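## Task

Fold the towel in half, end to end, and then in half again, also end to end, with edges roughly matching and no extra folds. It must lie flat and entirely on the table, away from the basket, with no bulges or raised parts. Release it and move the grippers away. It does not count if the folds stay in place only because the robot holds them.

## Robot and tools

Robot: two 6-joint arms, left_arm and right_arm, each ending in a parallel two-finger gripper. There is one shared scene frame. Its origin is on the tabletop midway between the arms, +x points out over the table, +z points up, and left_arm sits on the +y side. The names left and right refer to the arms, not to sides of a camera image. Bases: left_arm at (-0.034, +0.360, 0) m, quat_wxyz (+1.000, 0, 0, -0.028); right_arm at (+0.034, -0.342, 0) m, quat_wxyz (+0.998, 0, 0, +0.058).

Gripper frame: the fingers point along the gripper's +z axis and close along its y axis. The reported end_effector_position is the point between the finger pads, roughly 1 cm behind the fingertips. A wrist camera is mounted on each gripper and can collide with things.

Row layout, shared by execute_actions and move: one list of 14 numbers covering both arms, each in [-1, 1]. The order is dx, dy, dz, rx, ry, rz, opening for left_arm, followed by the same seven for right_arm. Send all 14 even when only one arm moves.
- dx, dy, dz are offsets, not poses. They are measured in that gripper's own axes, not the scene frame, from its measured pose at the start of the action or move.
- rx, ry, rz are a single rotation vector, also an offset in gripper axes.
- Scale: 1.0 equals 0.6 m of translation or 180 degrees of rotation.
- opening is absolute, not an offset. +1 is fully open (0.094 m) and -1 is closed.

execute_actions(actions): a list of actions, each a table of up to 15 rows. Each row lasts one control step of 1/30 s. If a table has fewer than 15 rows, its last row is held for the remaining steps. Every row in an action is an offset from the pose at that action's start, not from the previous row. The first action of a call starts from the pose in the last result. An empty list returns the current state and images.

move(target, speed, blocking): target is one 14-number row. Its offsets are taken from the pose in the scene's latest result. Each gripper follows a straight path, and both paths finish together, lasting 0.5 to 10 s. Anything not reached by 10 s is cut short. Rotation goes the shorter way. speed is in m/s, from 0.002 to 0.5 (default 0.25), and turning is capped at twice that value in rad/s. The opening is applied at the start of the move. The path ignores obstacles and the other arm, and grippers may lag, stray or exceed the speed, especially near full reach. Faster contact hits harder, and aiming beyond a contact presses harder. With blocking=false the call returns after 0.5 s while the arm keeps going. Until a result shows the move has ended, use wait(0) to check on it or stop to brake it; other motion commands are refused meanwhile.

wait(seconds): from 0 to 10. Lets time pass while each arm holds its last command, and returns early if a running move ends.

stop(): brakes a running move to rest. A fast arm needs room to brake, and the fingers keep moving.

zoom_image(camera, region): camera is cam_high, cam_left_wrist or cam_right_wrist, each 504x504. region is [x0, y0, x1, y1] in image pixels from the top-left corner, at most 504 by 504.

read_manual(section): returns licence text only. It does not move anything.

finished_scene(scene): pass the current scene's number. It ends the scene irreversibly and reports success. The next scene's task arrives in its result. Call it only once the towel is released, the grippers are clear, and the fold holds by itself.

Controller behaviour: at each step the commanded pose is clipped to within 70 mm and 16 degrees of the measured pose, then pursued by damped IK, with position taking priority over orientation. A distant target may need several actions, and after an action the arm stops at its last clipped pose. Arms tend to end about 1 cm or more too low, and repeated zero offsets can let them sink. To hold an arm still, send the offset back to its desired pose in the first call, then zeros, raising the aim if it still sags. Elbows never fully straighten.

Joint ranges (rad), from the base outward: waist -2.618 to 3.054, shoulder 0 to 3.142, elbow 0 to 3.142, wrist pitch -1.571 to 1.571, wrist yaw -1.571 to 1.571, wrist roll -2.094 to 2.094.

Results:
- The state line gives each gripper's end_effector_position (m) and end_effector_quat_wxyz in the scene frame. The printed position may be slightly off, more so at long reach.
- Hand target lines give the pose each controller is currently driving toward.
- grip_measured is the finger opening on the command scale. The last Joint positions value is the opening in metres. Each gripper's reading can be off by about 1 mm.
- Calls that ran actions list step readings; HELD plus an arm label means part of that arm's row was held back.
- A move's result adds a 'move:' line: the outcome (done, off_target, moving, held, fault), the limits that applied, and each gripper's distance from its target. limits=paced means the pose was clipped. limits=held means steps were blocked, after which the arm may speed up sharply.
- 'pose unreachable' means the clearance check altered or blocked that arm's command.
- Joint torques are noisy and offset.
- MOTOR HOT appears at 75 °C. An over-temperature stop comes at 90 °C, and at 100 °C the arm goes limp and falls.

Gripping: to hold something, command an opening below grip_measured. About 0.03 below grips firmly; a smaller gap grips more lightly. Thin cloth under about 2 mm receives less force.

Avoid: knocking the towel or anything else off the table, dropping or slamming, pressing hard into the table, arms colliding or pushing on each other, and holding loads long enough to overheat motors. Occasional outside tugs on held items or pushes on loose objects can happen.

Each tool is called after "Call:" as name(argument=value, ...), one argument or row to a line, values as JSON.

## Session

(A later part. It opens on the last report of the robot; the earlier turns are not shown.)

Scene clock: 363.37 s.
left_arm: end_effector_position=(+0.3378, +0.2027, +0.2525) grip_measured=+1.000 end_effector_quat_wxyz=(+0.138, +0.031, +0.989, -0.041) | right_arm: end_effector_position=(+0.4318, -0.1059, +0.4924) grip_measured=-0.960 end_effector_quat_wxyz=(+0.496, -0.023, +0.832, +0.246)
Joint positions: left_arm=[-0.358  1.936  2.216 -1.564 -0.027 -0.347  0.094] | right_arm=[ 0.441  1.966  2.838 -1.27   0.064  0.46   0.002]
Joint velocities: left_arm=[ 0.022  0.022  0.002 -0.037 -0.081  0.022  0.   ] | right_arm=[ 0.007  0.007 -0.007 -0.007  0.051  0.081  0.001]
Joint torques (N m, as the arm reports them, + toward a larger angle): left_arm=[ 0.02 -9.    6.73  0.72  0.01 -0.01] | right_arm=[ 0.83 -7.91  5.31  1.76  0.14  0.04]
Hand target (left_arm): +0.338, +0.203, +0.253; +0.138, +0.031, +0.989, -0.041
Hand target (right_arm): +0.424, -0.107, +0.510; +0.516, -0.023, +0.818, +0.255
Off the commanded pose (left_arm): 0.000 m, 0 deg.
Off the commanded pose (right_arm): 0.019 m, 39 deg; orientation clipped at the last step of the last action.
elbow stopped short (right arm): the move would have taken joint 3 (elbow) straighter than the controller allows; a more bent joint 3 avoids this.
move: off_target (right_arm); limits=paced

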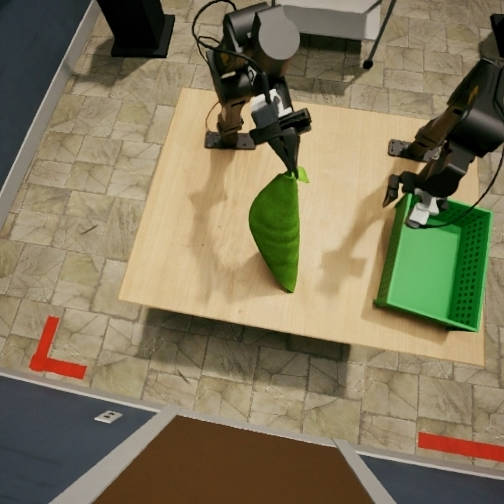

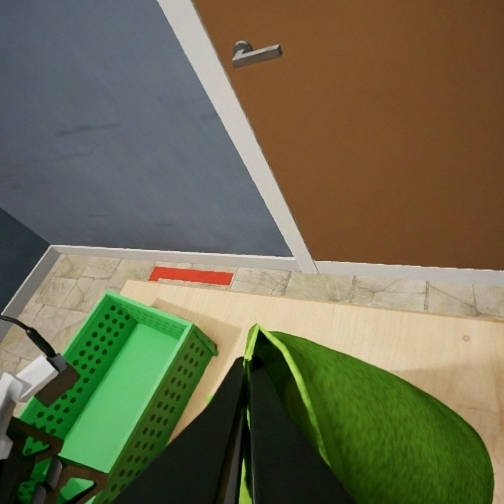

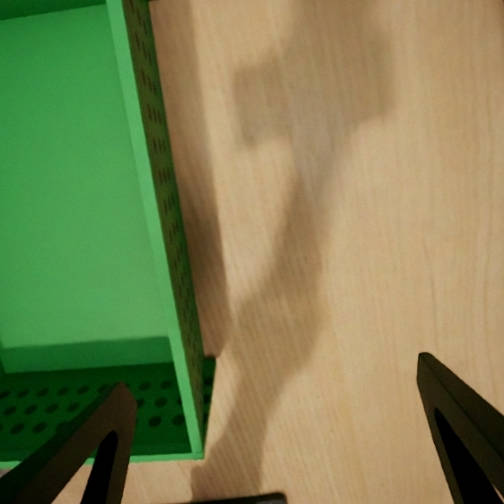

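Call:
move(
  target=[0,0,0,0,0,0,1, 0.837,-0.162,-0.072,0,0,0,-1],
  speed=0.12,
)

Call:
move(
  target=[0,0,0,0,0,0,1, 0,0,0,0,0,0,1],
)

Call:
move(
  target=[0,0,0,0,0,0,1, -0.3,-0.3,-0.1,0,0,0,1],
)

Scene clock: 380.43 s.
left_arm: end_effector_position=(+0.3378, +0.2027, +0.2525) grip_measured=+1.000 end_effector_quat_wxyz=(+0.138, +0.031, +0.989, -0.041) | right_arm: end_effector_position=(+0.1668, -0.1035, +0.0588) grip_measured=-0.960 end_effector_quat_wxyz=(+0.483, -0.009, +0.834, +0.266)
Joint positions: left_arm=[-0.358  1.936  2.216 -1.564 -0.027 -0.347  0.094] | right_arm=[1.513 1.29  0.167 0.355 0.971 1.166 0.002]
Joint velocities: left_arm=[-0.007 -0.002  0.007 -0.022  0.007 -0.037  0.   ] | right_arm=[-0.012  0.002  0.017  0.037 -0.007  0.007 -0.   ]
Joint torques (N m, as the arm reports them, + toward a larger angle): left_arm=[-0.05 -8.97  6.71  0.73  0.02  0.  ] | right_arm=[ 0.81 -0.84  2.93  1.16  0.5   0.03]
Hand target (left_arm): +0.338, +0.203, +0.253; +0.138, +0.031, +0.989, -0.041
Hand target (right_arm): +0.166, -0.112, +0.051; +0.489, -0.019, +0.835, +0.250
Off the commanded pose (left_arm): 0.000 m, 0 deg.
Off the commanded pose (right_arm): 0.009 m, 3 deg.
move: off_target (right_arm)

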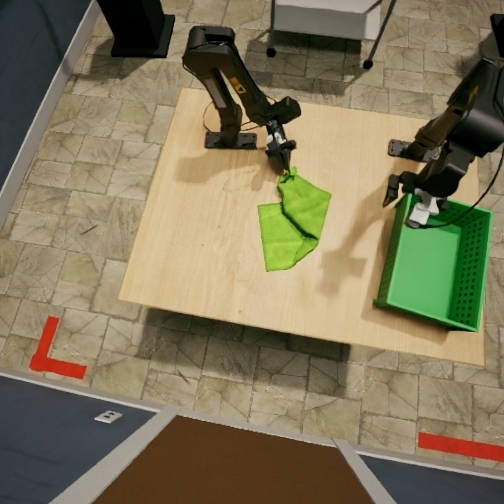

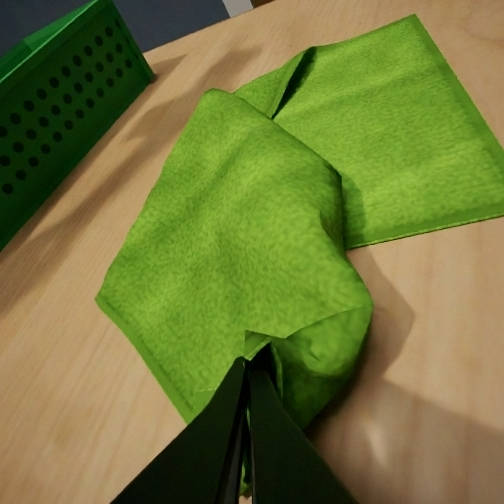

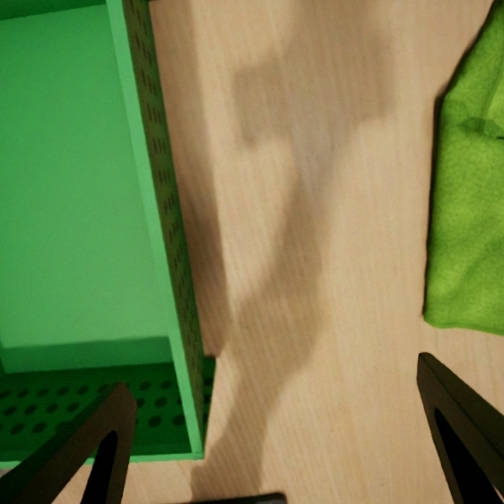

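Scene clock: 380.93 s.
left_arm: end_effector_position=(+0.3378, +0.2027, +0.2525) grip_measured=+1.000 end_effector_quat_wxyz=(+0.138, +0.031, +0.989, -0.041) | right_arm: end_effector_position=(+0.1668, -0.1033, +0.0590) grip_measured=+1.000 end_effector_quat_wxyz=(+0.483, -0.009, +0.834, +0.267)
Joint positions: left_arm=[-0.358  1.936  2.216 -1.564 -0.027 -0.347  0.094] | right_arm=[1.513 1.29  0.167 0.357 0.971 1.166 0.094]
Joint velocities: left_arm=[-0.017  0.007  0.017 -0.081 -0.037  0.037  0.   ] | right_arm=[-0.017 -0.017 -0.022 -0.022 -0.022 -0.051  0.   ]
Joint torques (N m, as the arm reports them, + toward a larger angle): left_arm=[-0.01 -9.03  6.73  0.74  0.02  0.  ] | right_arm=[-0.03 -2.28  4.41  1.17  0.32  0.02]
Hand target (left_arm): +0.338, +0.203, +0.253; +0.138, +0.031, +0.989, -0.041
Hand target (right_arm): +0.167, -0.104, +0.059; +0.483, -0.009, +0.834, +0.266
Off the commanded pose (left_arm): 0.000 m, 0 deg.
Off the commanded pose (right_arm): 0.000 m, 0 deg.
move: done

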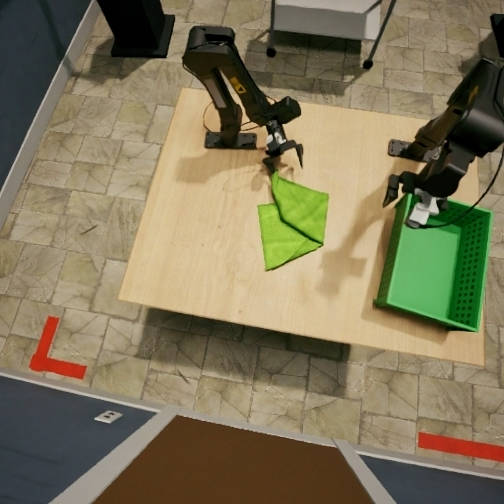

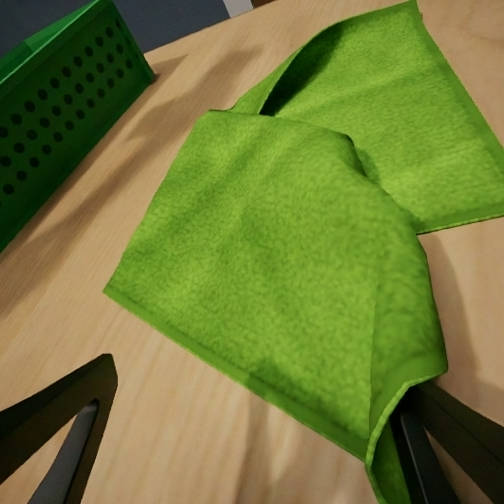

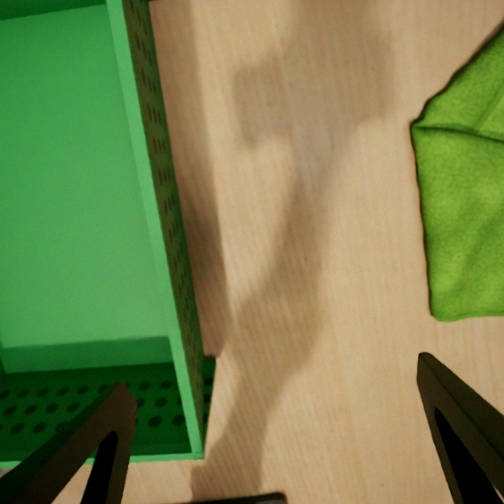

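Scene clock: 383.70 s.
left_arm: end_effector_position=(+0.3378, +0.2027, +0.2525) grip_measured=+1.000 end_effector_quat_wxyz=(+0.138, +0.031, +0.989, -0.041) | right_arm: end_effector_position=(+0.2637, -0.3260, +0.1457) grip_measured=+1.000 end_effector_quat_wxyz=(+0.487, -0.015, +0.836, +0.250)
Joint positions: left_arm=[-0.358  1.936  2.216 -1.564 -0.027 -0.347  0.094] | right_arm=[-0.751  0.612  0.359 -0.541 -0.976 -0.243  0.094]
Joint velocities: left_arm=[-0.007 -0.002  0.007 -0.022  0.066 -0.037  0.   ] | right_arm=[ 0.012  0.007  0.007 -0.022 -0.051 -0.051  0.   ]
Joint torques (N m, as the arm reports them, + toward a larger angle): left_arm=[-0.16 -8.84  6.7   0.72  0.   -0.02] | right_arm=[-0.88  1.67  8.38  0.98 -0.47 -0.04]
Hand target (left_arm): +0.338, +0.203, +0.253; +0.138, +0.031, +0.989, -0.041
Hand target (right_arm): +0.265, -0.327, +0.154; +0.489, -0.017, +0.834, +0.255
Off the commanded pose (left_arm): 0.000 m, 0 deg.
Off the commanded pose (right_arm): 0.005 m, 2 deg.
move: done; limits=paced

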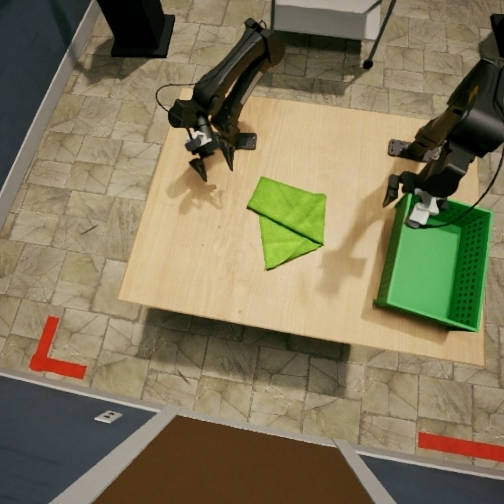

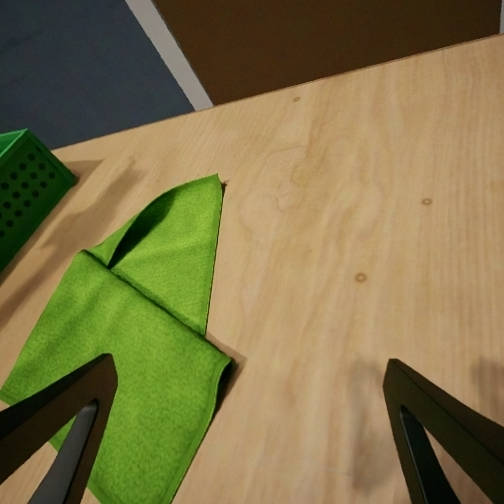

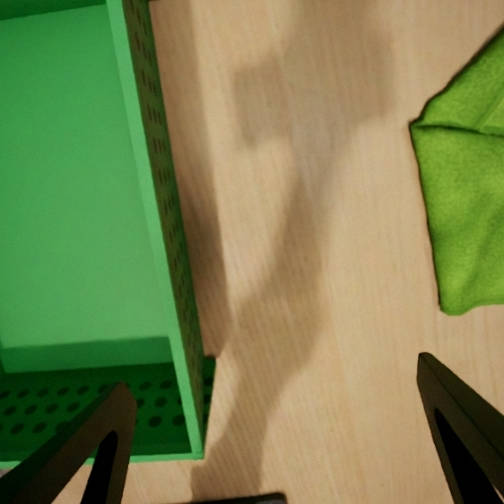

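Call:
zoom_image(
  camera="cam_high",
  region=[200, 160, 360, 288],
)

Region (200, 160, 360, 288) of cam_high's 504x504 image, scaled by 3.150, with more detail than that image has; it fills the top 403 rows of this view, and the rest is white.

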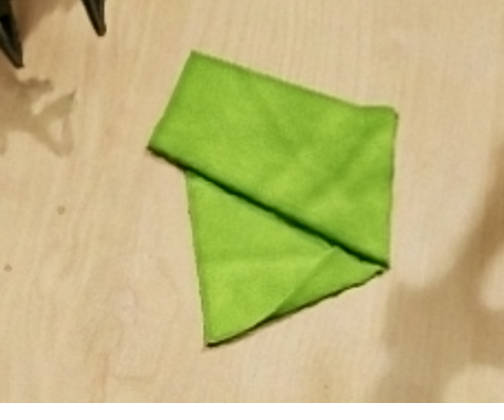

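Call:
move(
  target=[0.077,-0.287,0.30,0,0.089,0,0.28, 0.157,0.182,0.134,0.168,0.328,0.01,0.28],
  speed=0.2,
)

Scene clock: 464.17 s.
left_arm: end_effector_position=(+0.3310, +0.0185, +0.0784) grip_measured=+0.283 end_effector_quat_wxyz=(+0.003, +0.039, +0.999, -0.035) | right_arm: end_effector_position=(+0.2478, -0.1794, +0.0777) grip_measured=+0.283 end_effector_quat_wxyz=(+0.003, +0.004, +1.000, +0.007)
Joint positions: left_arm=[-0.68   2.591  2.631 -1.561  0.05  -0.659  0.06 ] | right_arm=[ 0.524  1.568  1.102 -1.092 -0.008  0.649  0.06 ]
Joint velocities: left_arm=[ 0.007 -0.007  0.012  0.037 -0.066 -0.007  0.001] | right_arm=[-0.002  0.007 -0.017 -0.066  0.022  0.022 -0.   ]
Joint torques (N m, as the arm reports them, + toward a larger angle): left_arm=[ -0.62 -13.76   9.44   0.22   0.04  -0.05] | right_arm=[ 0.81 -4.31  7.49  0.1  -0.03  0.09]
Hand target (left_arm): +0.329, +0.015, +0.083; +0.005, +0.039, +0.998, -0.039
Hand target (right_arm): +0.250, -0.173, +0.081; +0.002, +0.002, +1.000, +0.009
Off the commanded pose (left_arm): 0.002 m, 1 deg.
Off the commanded pose (right_arm): 0.005 m, 1 deg.
joint sent to its limit (left arm) — the command would take joint 4 (wrist pitch) past its lower limit, so that joint was sent only as far as its limit.
move: done

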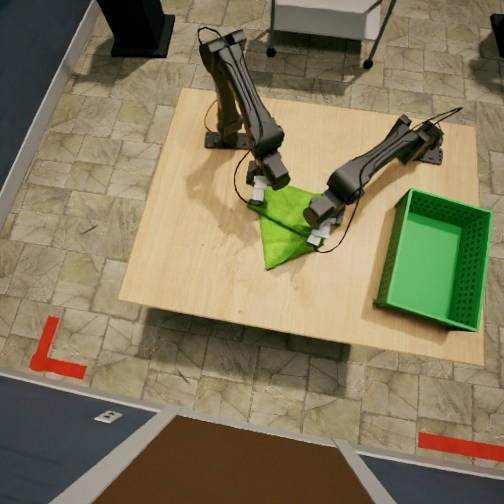

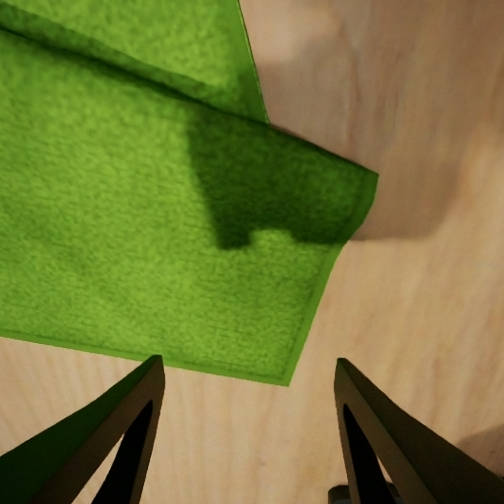

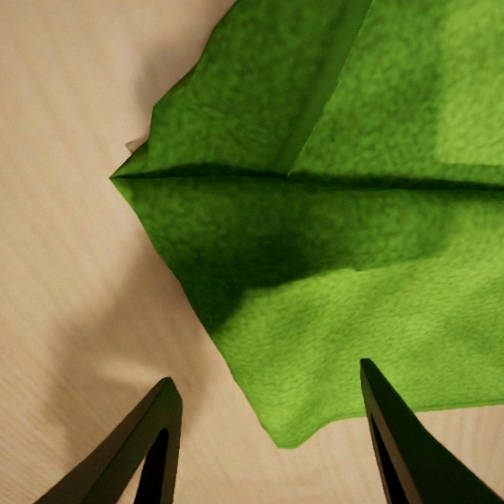

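Call:
move(
  target=[-0.04,0,0,0,0,0,0.28, -0.05,-0.008,0,0,0,0,0.28],
  speed=0.1,
)

Call:
move(
  target=[0,0,0.11,0,0,0,0.28, 0,0,0.11,0,0,0,0.28],
  speed=0.05,
)

Scene clock: 477.03 s.
left_arm: end_effector_position=(+0.3515, +0.0158, +0.0761) grip_measured=+0.283 end_effector_quat_wxyz=(+0.022, +0.035, +0.998, -0.050) | right_arm: end_effector_position=(+0.2692, -0.1864, +0.0753) grip_measured=+0.283 end_effector_quat_wxyz=(-0.001, +0.003, +1.000, +0.004)
Joint positions: left_arm=[-0.657  2.661  2.754 -1.566  0.051 -0.645  0.06 ] | right_arm=[ 0.459  1.63   1.157 -1.095 -0.008  0.581  0.06 ]
Joint velocities: left_arm=[ 0.017  0.007  0.017 -0.022 -0.022 -0.066 -0.002] | right_arm=[-0.017  0.002  0.017 -0.037 -0.007 -0.037 -0.   ]
Joint torques (N m, as the arm reports them, + toward a larger angle): left_arm=[  0.46 -13.4    9.37   0.33   0.07   0.1 ] | right_arm=[-0.65 -4.59  7.38  0.18  0.01 -0.04]
Hand target (left_arm): +0.355, +0.017, +0.078; +0.025, +0.038, +0.998, -0.053
Hand target (right_arm): +0.278, -0.184, +0.078; +0.004, +0.004, +1.000, +0.007
Off the commanded pose (left_arm): 0.004 m, 3 deg.
Off the commanded pose (right_arm): 0.009 m, 1 deg.
joint sent to its limit (left arm) — the command would take joint 4 (wrist pitch) past its lower limit, so that joint was sent only as far as its limit.
move: off_target (left_arm)

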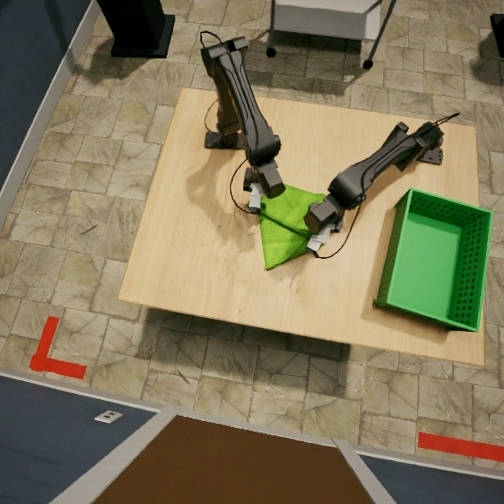

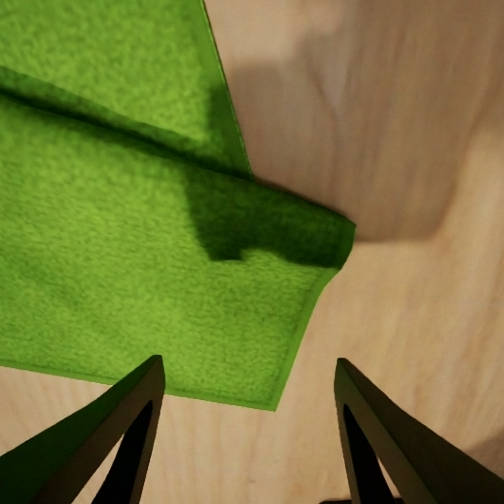

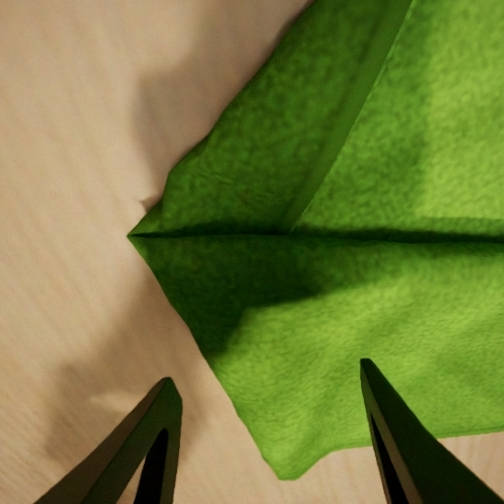

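Scene clock: 478.83 s.
left_arm: end_effector_position=(+0.3508, +0.0159, +0.0193) grip_measured=+0.283 end_effector_quat_wxyz=(+0.011, +0.035, +0.998, -0.043) | right_arm: end_effector_position=(+0.2738, -0.1834, +0.0190) grip_measured=+0.283 end_effector_quat_wxyz=(+0.010, +0.003, +1.000, +0.011)
Joint positions: left_arm=[-0.657  2.6    2.407 -1.306  0.053 -0.646  0.06 ] | right_arm=[ 0.459  1.702  0.998 -0.838 -0.008  0.581  0.06 ]
Joint velocities: left_arm=[-0.007 -0.002 -0.002 -0.081  0.037  0.022  0.   ] | right_arm=[-0.017 -0.007 -0.017  0.037  0.037  0.066  0.   ]
Joint torques (N m, as the arm reports them, + toward a larger angle): left_arm=[ -0.83 -13.7    4.74   0.89   0.04  -0.09] | right_arm=[ 0.15 -4.85  3.47  0.29  0.02  0.08]
Hand target (left_arm): +0.353, +0.008, +0.011; +0.021, +0.035, +0.998, -0.050
Hand target (right_arm): +0.268, -0.186, +0.010; -0.001, +0.003, +1.000, +0.004
Off the commanded pose (left_arm): 0.012 m, 1 deg.
Off the commanded pose (right_arm): 0.011 m, 1 deg.
move: off_target (left_arm, right_arm)

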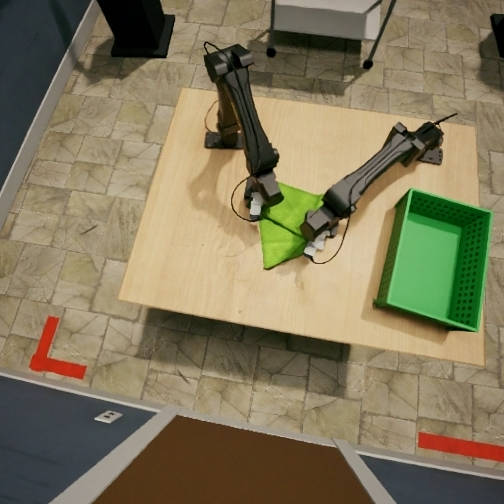

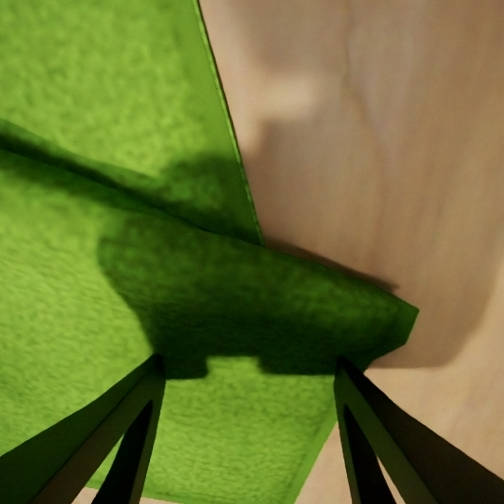

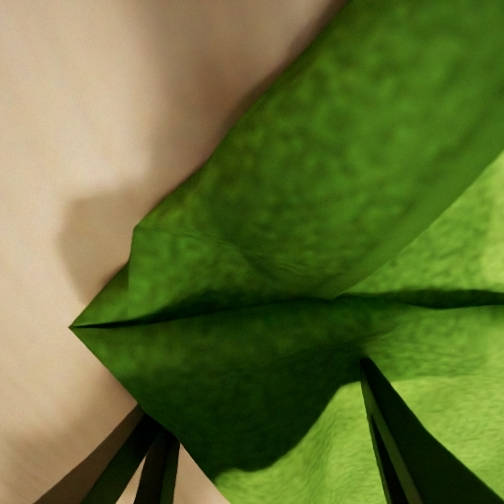

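Close both and lift.

Call:
move(
  target=[0,0,0.02,0,0,0,-1, 0,0,0.02,0,0,0,-1],
  speed=0.05,
)

Call:
move(
  target=[-0.05,0,-0.6,0,0,0,-1, -0.18,0,-0.6,0,0,0,-1],
  speed=0.15,
)

Scene clock: 485.27 s.
left_arm: end_effector_position=(+0.3521, +0.0114, +0.0238) grip_measured=-0.869 end_effector_quat_wxyz=(+0.016, +0.035, +0.998, -0.056) | right_arm: end_effector_position=(+0.2812, -0.1786, +0.0194) grip_measured=-0.978 end_effector_quat_wxyz=(+0.025, +0.003, +0.999, +0.021)
Joint positions: left_arm=[-0.657  2.588  2.4   -1.289  0.067 -0.646  0.006] | right_arm=[ 0.459  1.702  0.998 -0.802 -0.008  0.581  0.001]
Joint velocities: left_arm=[-0.002  0.007 -0.012 -0.007 -0.007  0.007  0.001] | right_arm=[-0.007 -0.002  0.022 -0.007  0.066  0.066  0.   ]
Joint torques (N m, as the arm reports them, + toward a larger angle): left_arm=[ -0.31 -13.04   4.19   0.6   -0.09  -0.02] | right_arm=[ 0.05 -4.76  3.06  0.39  0.01  0.02]
Hand target (left_arm): +0.351, +0.015, +0.008; +0.011, +0.035, +0.998, -0.043
Hand target (right_arm): +0.274, -0.183, +0.008; +0.010, +0.003, +1.000, +0.011
Off the commanded pose (left_arm): 0.017 m, 2 deg.
Off the commanded pose (right_arm): 0.015 m, 2 deg.
move: off_target (left_arm, right_arm)

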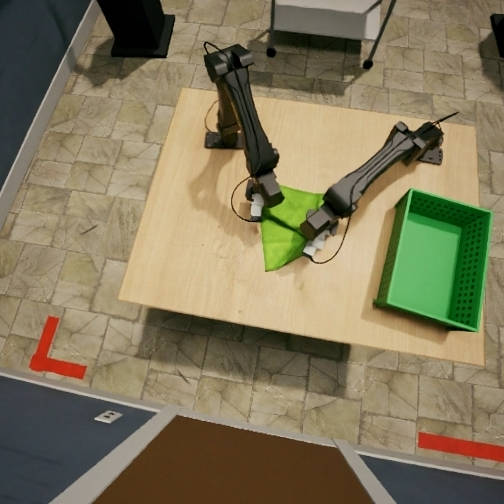

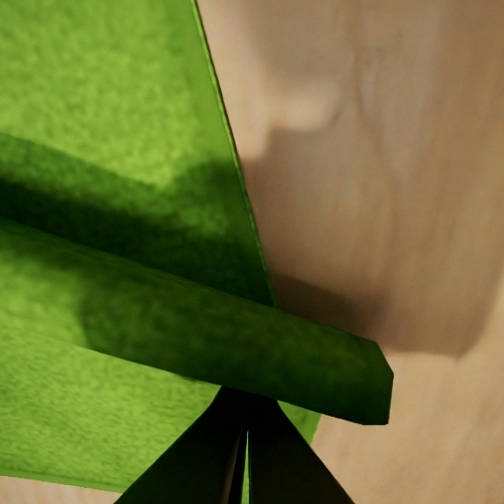

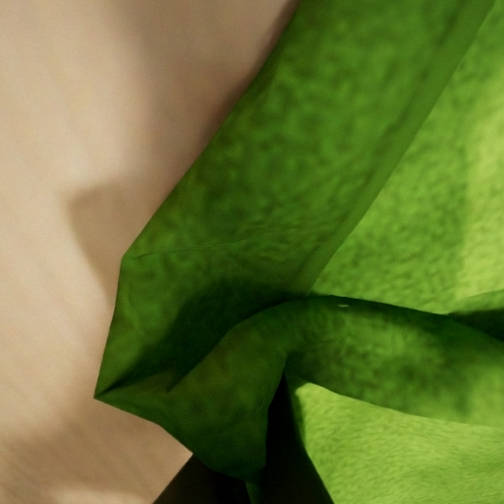

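Scene clock: 488.23 s.
left_arm: end_effector_position=(+0.3703, +0.0537, +0.3573) grip_measured=-0.872 end_effector_quat_wxyz=(+0.288, +0.012, +0.921, -0.261) | right_arm: end_effector_position=(+0.3724, -0.1891, +0.3814) grip_measured=-0.978 end_effector_quat_wxyz=(+0.299, +0.005, +0.944, +0.139)
Joint positions: left_arm=[-0.561  2.181  2.831 -1.427  0.095 -0.631  0.006] | right_arm=[ 0.3    1.714  2.365 -1.55  -0.01   0.43   0.001]
Joint velocities: left_arm=[-0.002 -0.002 -0.002 -0.022  0.007  0.022 -0.   ] | right_arm=[ 0.022 -0.022  0.027 -0.022 -0.022 -0.051 -0.001]
Joint torques (N m, as the arm reports them, + toward a larger angle): left_arm=[  0.78 -11.45   8.49   1.73   0.12  -0.02] | right_arm=[-0.7  -4.91  6.07  1.14 -0.06 -0.08]
Hand target (left_arm): +0.373, +0.056, +0.379; +0.315, +0.012, +0.906, -0.282
Hand target (right_arm): +0.374, -0.191, +0.384; +0.301, +0.005, +0.943, +0.141
Off the commanded pose (left_arm): 0.025 m, 40 deg; orientation clipped at the last step of the last action.
Off the commanded pose (right_arm): 0.006 m, 35 deg; orientation clipped at the last step of the last action.
elbow stopped short (left arm): the move would have taken joint 3 (elbow) straighter than the controller allows; a more bent joint 3 avoids this.
joint sent to its limit (right arm) — the command would take joint 4 (wrist pitch) past its lower limit, so that joint was sent only as far as its limit.
move: off_target (left_arm, right_arm); limits=paced

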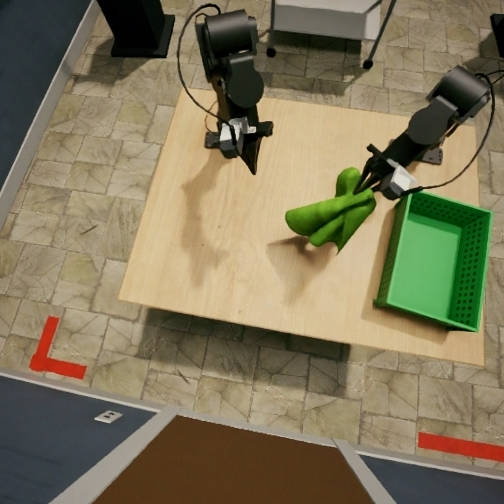

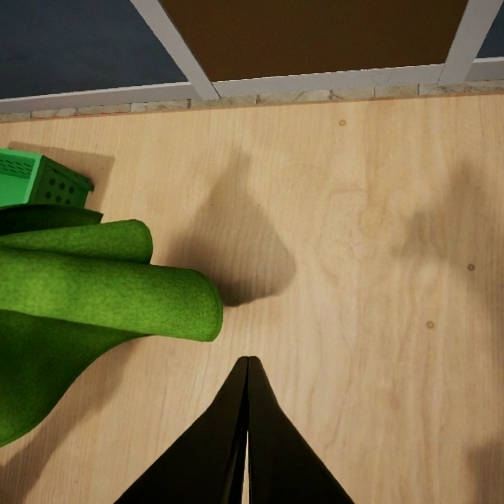

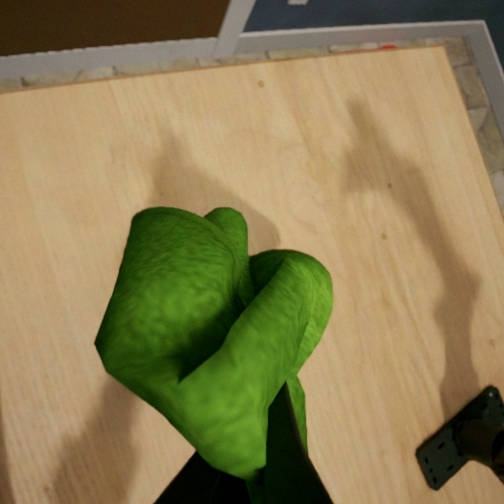

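Call:
move(
  target=[0.522,0.116,0.252,0,0,0,-1, 0,0,0,0,0,0,1],
  speed=0.12,
)

Call:
move(
  target=[0,0,0,0,0,0,1, 0,0,0,0,0,0,1],
)

Call:
move(
  target=[-0.2,0.3,-0.2,0,0,0,1, 0,0,0,0,0,0,1],
)

Call:
zoom_image(
  camera="cam_high",
  region=[200, 150, 380, 294],
)

Scene clock: 503.47 s.
left_arm: end_effector_position=(+0.2046, -0.0052, +0.0649) grip_measured=-0.872 end_effector_quat_wxyz=(+0.294, +0.012, +0.914, -0.279) | right_arm: end_effector_position=(+0.3724, -0.1891, +0.3814) grip_measured=+1.000 end_effector_quat_wxyz=(+0.299, +0.004, +0.944, +0.139)
Joint positions: left_arm=[-1.033  1.696  0.831  0.104 -0.233 -0.964  0.006] | right_arm=[ 0.3    1.714  2.365 -1.55  -0.01   0.428  0.094]
Joint velocities: left_arm=[-0.012 -0.002 -0.007  0.007  0.022 -0.066 -0.001] | right_arm=[-0.022  0.017 -0.037  0.007 -0.007 -0.007  0.   ]
Joint torques (N m, as the arm reports them, + toward a larger angle): left_arm=[-0.74 -5.93  5.6   1.43 -0.21 -0.08] | right_arm=[ 0.09 -5.46  4.22  1.2   0.01  0.05]
Hand target (left_arm): +0.200, +0.001, +0.052; +0.290, +0.013, +0.920, -0.263
Hand target (right_arm): +0.372, -0.189, +0.381; +0.299, +0.005, +0.944, +0.139
Off the commanded pose (left_arm): 0.016 m, 2 deg.
Off the commanded pose (right_arm): 0.000 m, 0 deg.
move: off_target (left_arm)

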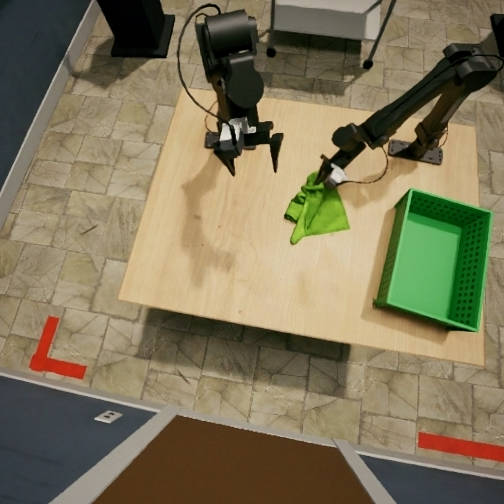

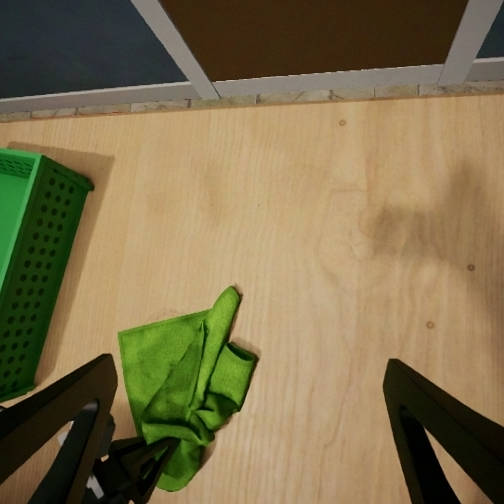

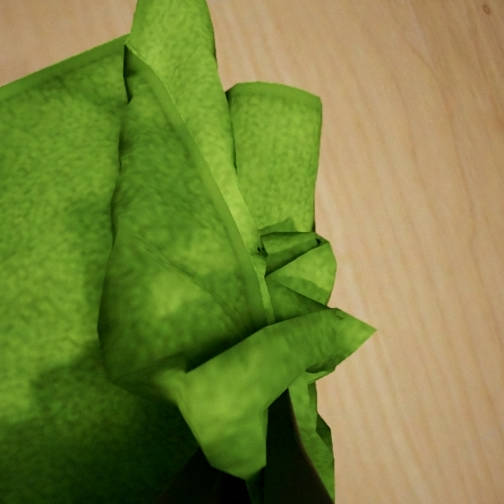

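Scene clock: 503.97 s.
left_arm: end_effector_position=(+0.2042, -0.0054, +0.0648) grip_measured=+1.000 end_effector_quat_wxyz=(+0.293, +0.012, +0.914, -0.280) | right_arm: end_effector_position=(+0.3724, -0.1891, +0.3814) grip_measured=+1.000 end_effector_quat_wxyz=(+0.299, +0.004, +0.944, +0.139)
Joint positions: left_arm=[-1.033  1.696  0.831  0.104 -0.231 -0.964  0.094] | right_arm=[ 0.3    1.714  2.365 -1.55  -0.01   0.428  0.094]
Joint velocities: left_arm=[ 0.002 -0.017 -0.012  0.037 -0.051 -0.022  0.   ] | right_arm=[-0.007  0.002 -0.017  0.022  0.007  0.007  0.   ]
Joint torques (N m, as the arm reports them, + toward a larger angle): left_arm=[-0.08 -7.23  7.37  1.46 -0.11 -0.01] | right_arm=[-0.02 -5.45  4.23  1.24  0.03  0.04]
Hand target (left_arm): +0.205, -0.005, +0.065; +0.294, +0.012, +0.914, -0.279
Hand target (right_arm): +0.372, -0.189, +0.381; +0.299, +0.004, +0.944, +0.139
Off the commanded pose (left_arm): 0.000 m, 0 deg.
Off the commanded pose (right_arm): 0.000 m, 0 deg.
move: done

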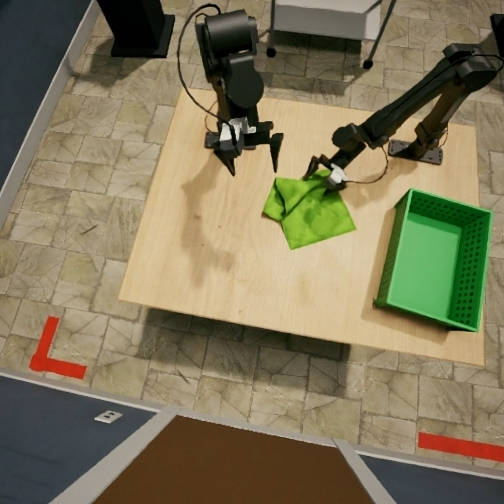

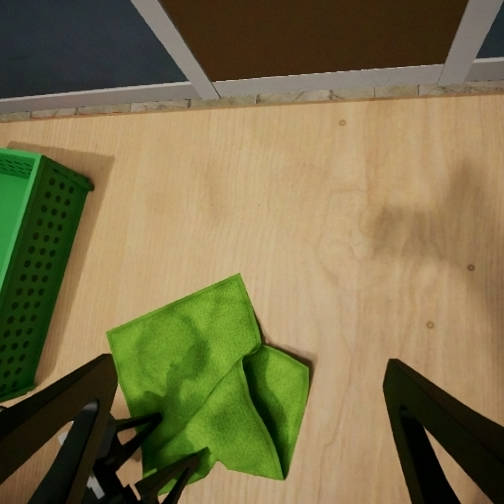

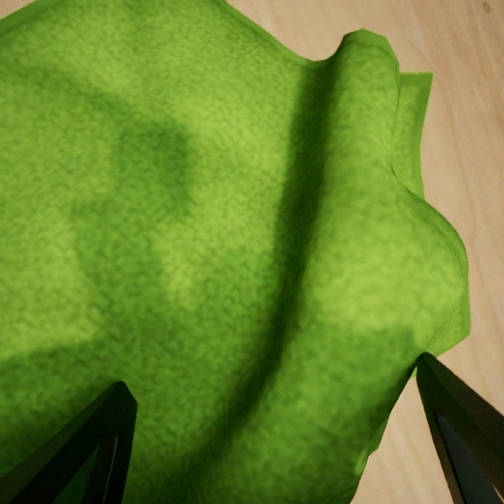

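Scene clock: 505.73 s.
left_arm: end_effector_position=(+0.2705, +0.2238, +0.1066) grip_measured=+1.000 end_effector_quat_wxyz=(+0.282, +0.005, +0.919, -0.274) | right_arm: end_effector_position=(+0.3724, -0.1891, +0.3814) grip_measured=+1.000 end_effector_quat_wxyz=(+0.299, +0.004, +0.944, +0.139)
Joint positions: left_arm=[-0.16   1.236  0.649 -0.257  0.395 -0.358  0.094] | right_arm=[ 0.3    1.714  2.365 -1.55  -0.01   0.428  0.094]
Joint velocities: left_arm=[ 0.012 -0.022 -0.022  0.037 -0.037  0.022  0.   ] | right_arm=[ 0.012 -0.007  0.007 -0.007 -0.037  0.037  0.   ]
Joint torques (N m, as the arm reports them, + toward a larger angle): left_arm=[ 0.75 -3.46 10.71  1.23  0.29  0.14] | right_arm=[ 0.15 -5.51  4.23  1.21  0.02  0.04]
Hand target (left_arm): +0.275, +0.224, +0.115; +0.289, +0.012, +0.916, -0.278
Hand target (right_arm): +0.372, -0.189, +0.381; +0.299, +0.004, +0.944, +0.139
Off the commanded pose (left_arm): 0.014 m, 2 deg.
Off the commanded pose (right_arm): 0.000 m, 0 deg.
move: off_target (left_arm)

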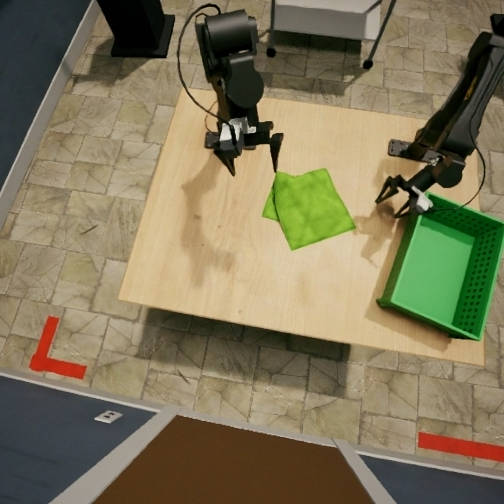

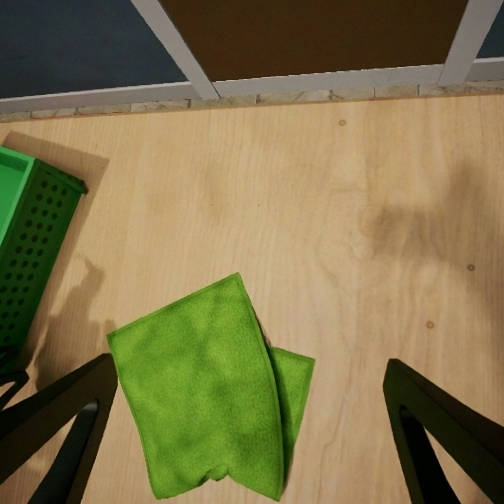

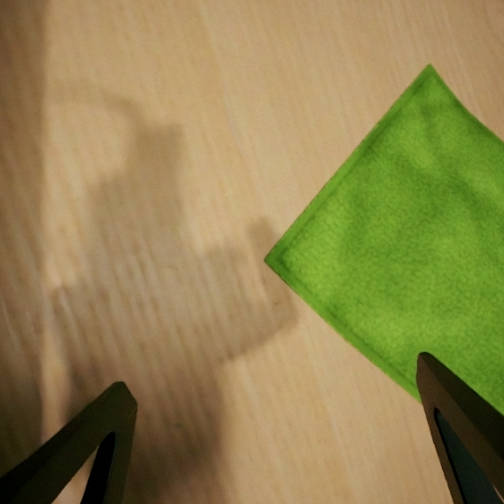

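Region (200, 150, 380, 294) of cam_high's 504x504 image, scaled by 2.800, with more detail than that image has; it fills the top 403 rows of this view, and the rest is white.

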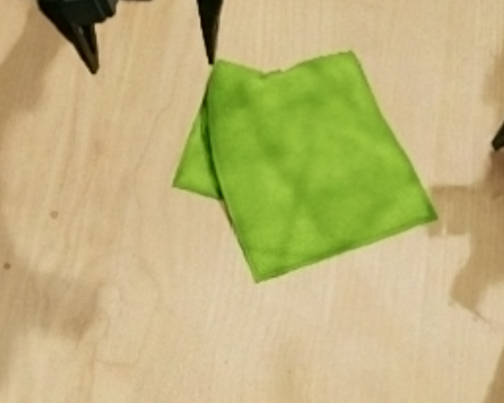

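Call:
move(
  target=[0.022,-0.202,0.195,-0.179,0.185,0,-1, 0.32,-0.06,0.39,0.09,0.194,0,0.28],
  speed=0.2,
)

Scene clock: 536.00 s.
left_arm: end_effector_position=(+0.2975, +0.0613, +0.0826) grip_measured=-0.990 end_effector_quat_wxyz=(+0.002, +0.011, +1.000, -0.002) | right_arm: end_effector_position=(+0.3516, -0.1509, +0.0856) grip_measured=+0.283 end_effector_quat_wxyz=(+0.006, +0.007, +1.000, +0.001)
Joint positions: left_arm=[-0.679  2.285  2.097 -1.377  0.001 -0.714  0.   ] | right_arm=[ 0.424  1.947  1.587 -1.199  0.004  0.555  0.06 ]
Joint velocities: left_arm=[ 0.012 -0.012  0.012 -0.066  0.007 -0.037 -0.   ] | right_arm=[ 0.012  0.007 -0.022  0.022  0.007  0.081 -0.   ]
Joint torques (N m, as the arm reports them, + toward a larger angle): left_arm=[ -0.39 -11.58   9.65   0.12  -0.1   -0.08] | right_arm=[ 0.8  -7.83  4.28  0.28 -0.06  0.04]
Hand target (left_arm): +0.299, +0.060, +0.085; +0.007, +0.010, +1.000, +0.002
Hand target (right_arm): +0.347, -0.147, +0.079; -0.001, +0.004, +1.000, +0.001
Off the commanded pose (left_arm): 0.004 m, 1 deg.
Off the commanded pose (right_arm): 0.008 m, 1 deg.
move: done

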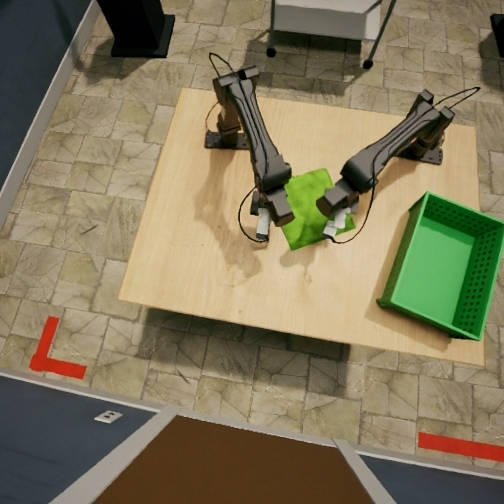

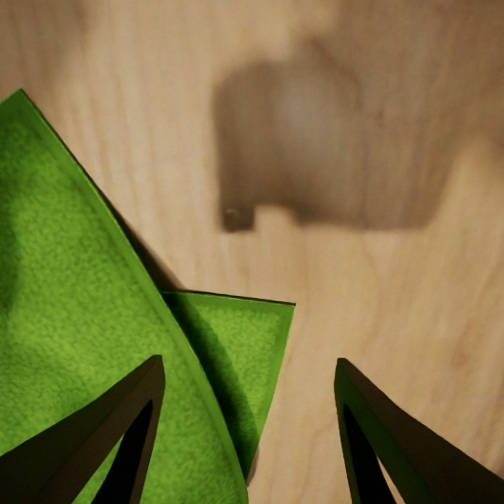

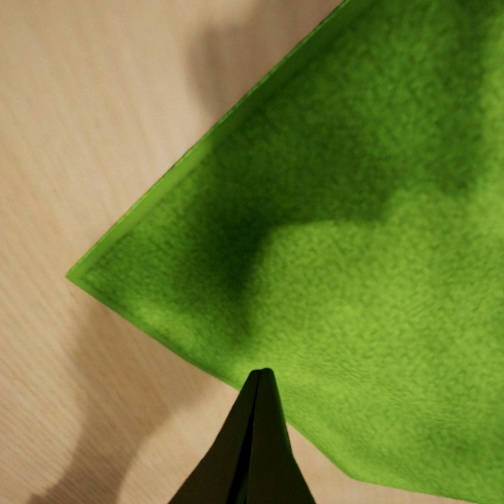

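Call:
move(
  target=[-0.04,-0.04,0,0,0,0,-1, -0.045,0,0,0,0,0,-0.15],
  speed=0.1,
)

Call:
move(
  target=[0,0,0.12,0,0,0,-1, 0,0,0.12,0,0,0,-0.15],
  speed=0.05,
)

Scene clock: 548.43 s.
left_arm: end_effector_position=(+0.3223, +0.0389, +0.0821) grip_measured=-0.990 end_effector_quat_wxyz=(+0.002, +0.011, +1.000, -0.003) | right_arm: end_effector_position=(+0.3727, -0.1504, +0.0847) grip_measured=-0.147 end_effector_quat_wxyz=(+0.006, +0.005, +1.000, +0.001)
Joint positions: left_arm=[-0.679  2.499  2.473 -1.538  0.001 -0.714  0.   ] | right_arm=[ 0.397  2.02   1.688 -1.226  0.004  0.524  0.04 ]
Joint velocities: left_arm=[ 0.012 -0.012 -0.012 -0.022 -0.007 -0.007 -0.   ] | right_arm=[-0.007 -0.022 -0.007 -0.007 -0.022  0.007  0.001]
Joint torques (N m, as the arm reports them, + toward a larger angle): left_arm=[ -0.52 -12.51   9.49   0.13   0.05  -0.06] | right_arm=[-0.63 -7.85  7.59  0.1   0.02  0.  ]
Hand target (left_arm): +0.321, +0.036, +0.083; +0.002, +0.011, +1.000, -0.002
Hand target (right_arm): +0.378, -0.151, +0.086; +0.006, +0.007, +1.000, +0.001
Off the commanded pose (left_arm): 0.003 m, 0 deg.
Off the commanded pose (right_arm): 0.006 m, 0 deg.
move: done

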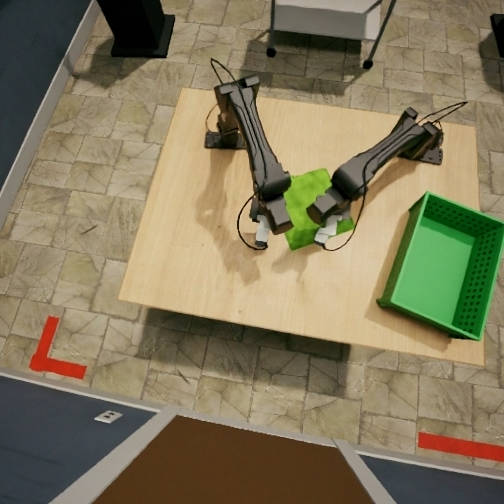

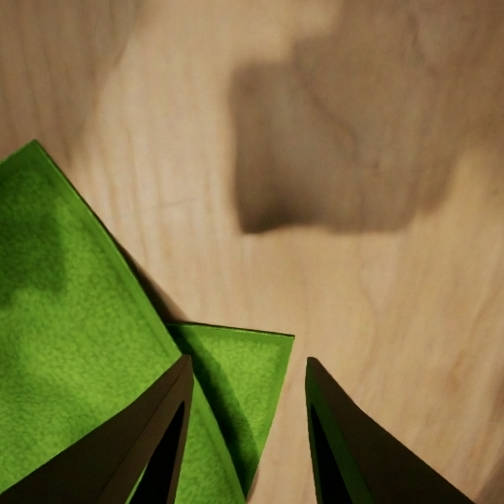

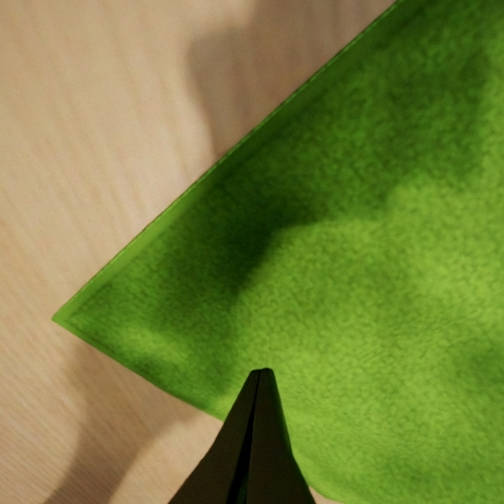

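Scene clock: 550.30 s.
left_arm: end_effector_position=(+0.3182, +0.0424, +0.0173) grip_measured=-0.990 end_effector_quat_wxyz=(-0.008, +0.011, +1.000, +0.006) | right_arm: end_effector_position=(+0.3775, -0.1477, +0.0246) grip_measured=-0.147 end_effector_quat_wxyz=(+0.018, +0.005, +1.000, +0.008)
Joint positions: left_arm=[-0.679  2.473  2.168 -1.285  0.001 -0.714  0.   ] | right_arm=[ 0.397  2.064  1.509 -0.977  0.004  0.524  0.04 ]
Joint velocities: left_arm=[-0.007 -0.007  0.002  0.007  0.022 -0.051  0.001] | right_arm=[ 0.012 -0.017 -0.002  0.007 -0.022 -0.037  0.001]
Joint torques (N m, as the arm reports them, + toward a larger angle): left_arm=[ -0.28 -13.33   4.7    0.66   0.01  -0.04] | right_arm=[-0.07 -8.    3.64  0.33  0.01  0.  ]
Hand target (left_arm): +0.322, +0.038, +0.010; +0.002, +0.011, +1.000, -0.002
Hand target (right_arm): +0.373, -0.151, +0.013; +0.006, +0.005, +1.000, +0.001
Off the commanded pose (left_arm): 0.009 m, 2 deg.
Off the commanded pose (right_arm): 0.013 m, 2 deg.
move: off_target (right_arm)

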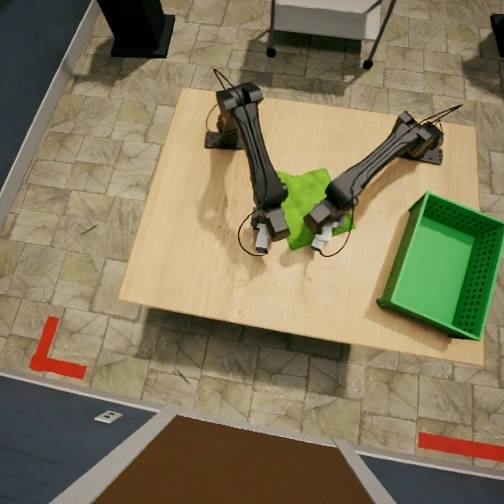

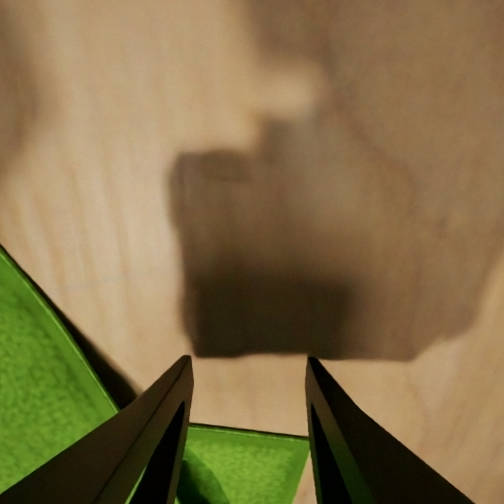

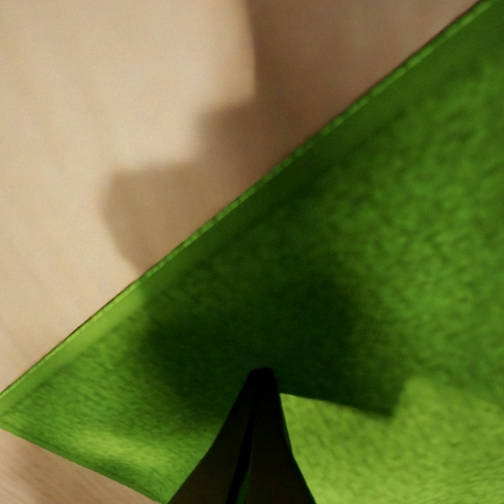

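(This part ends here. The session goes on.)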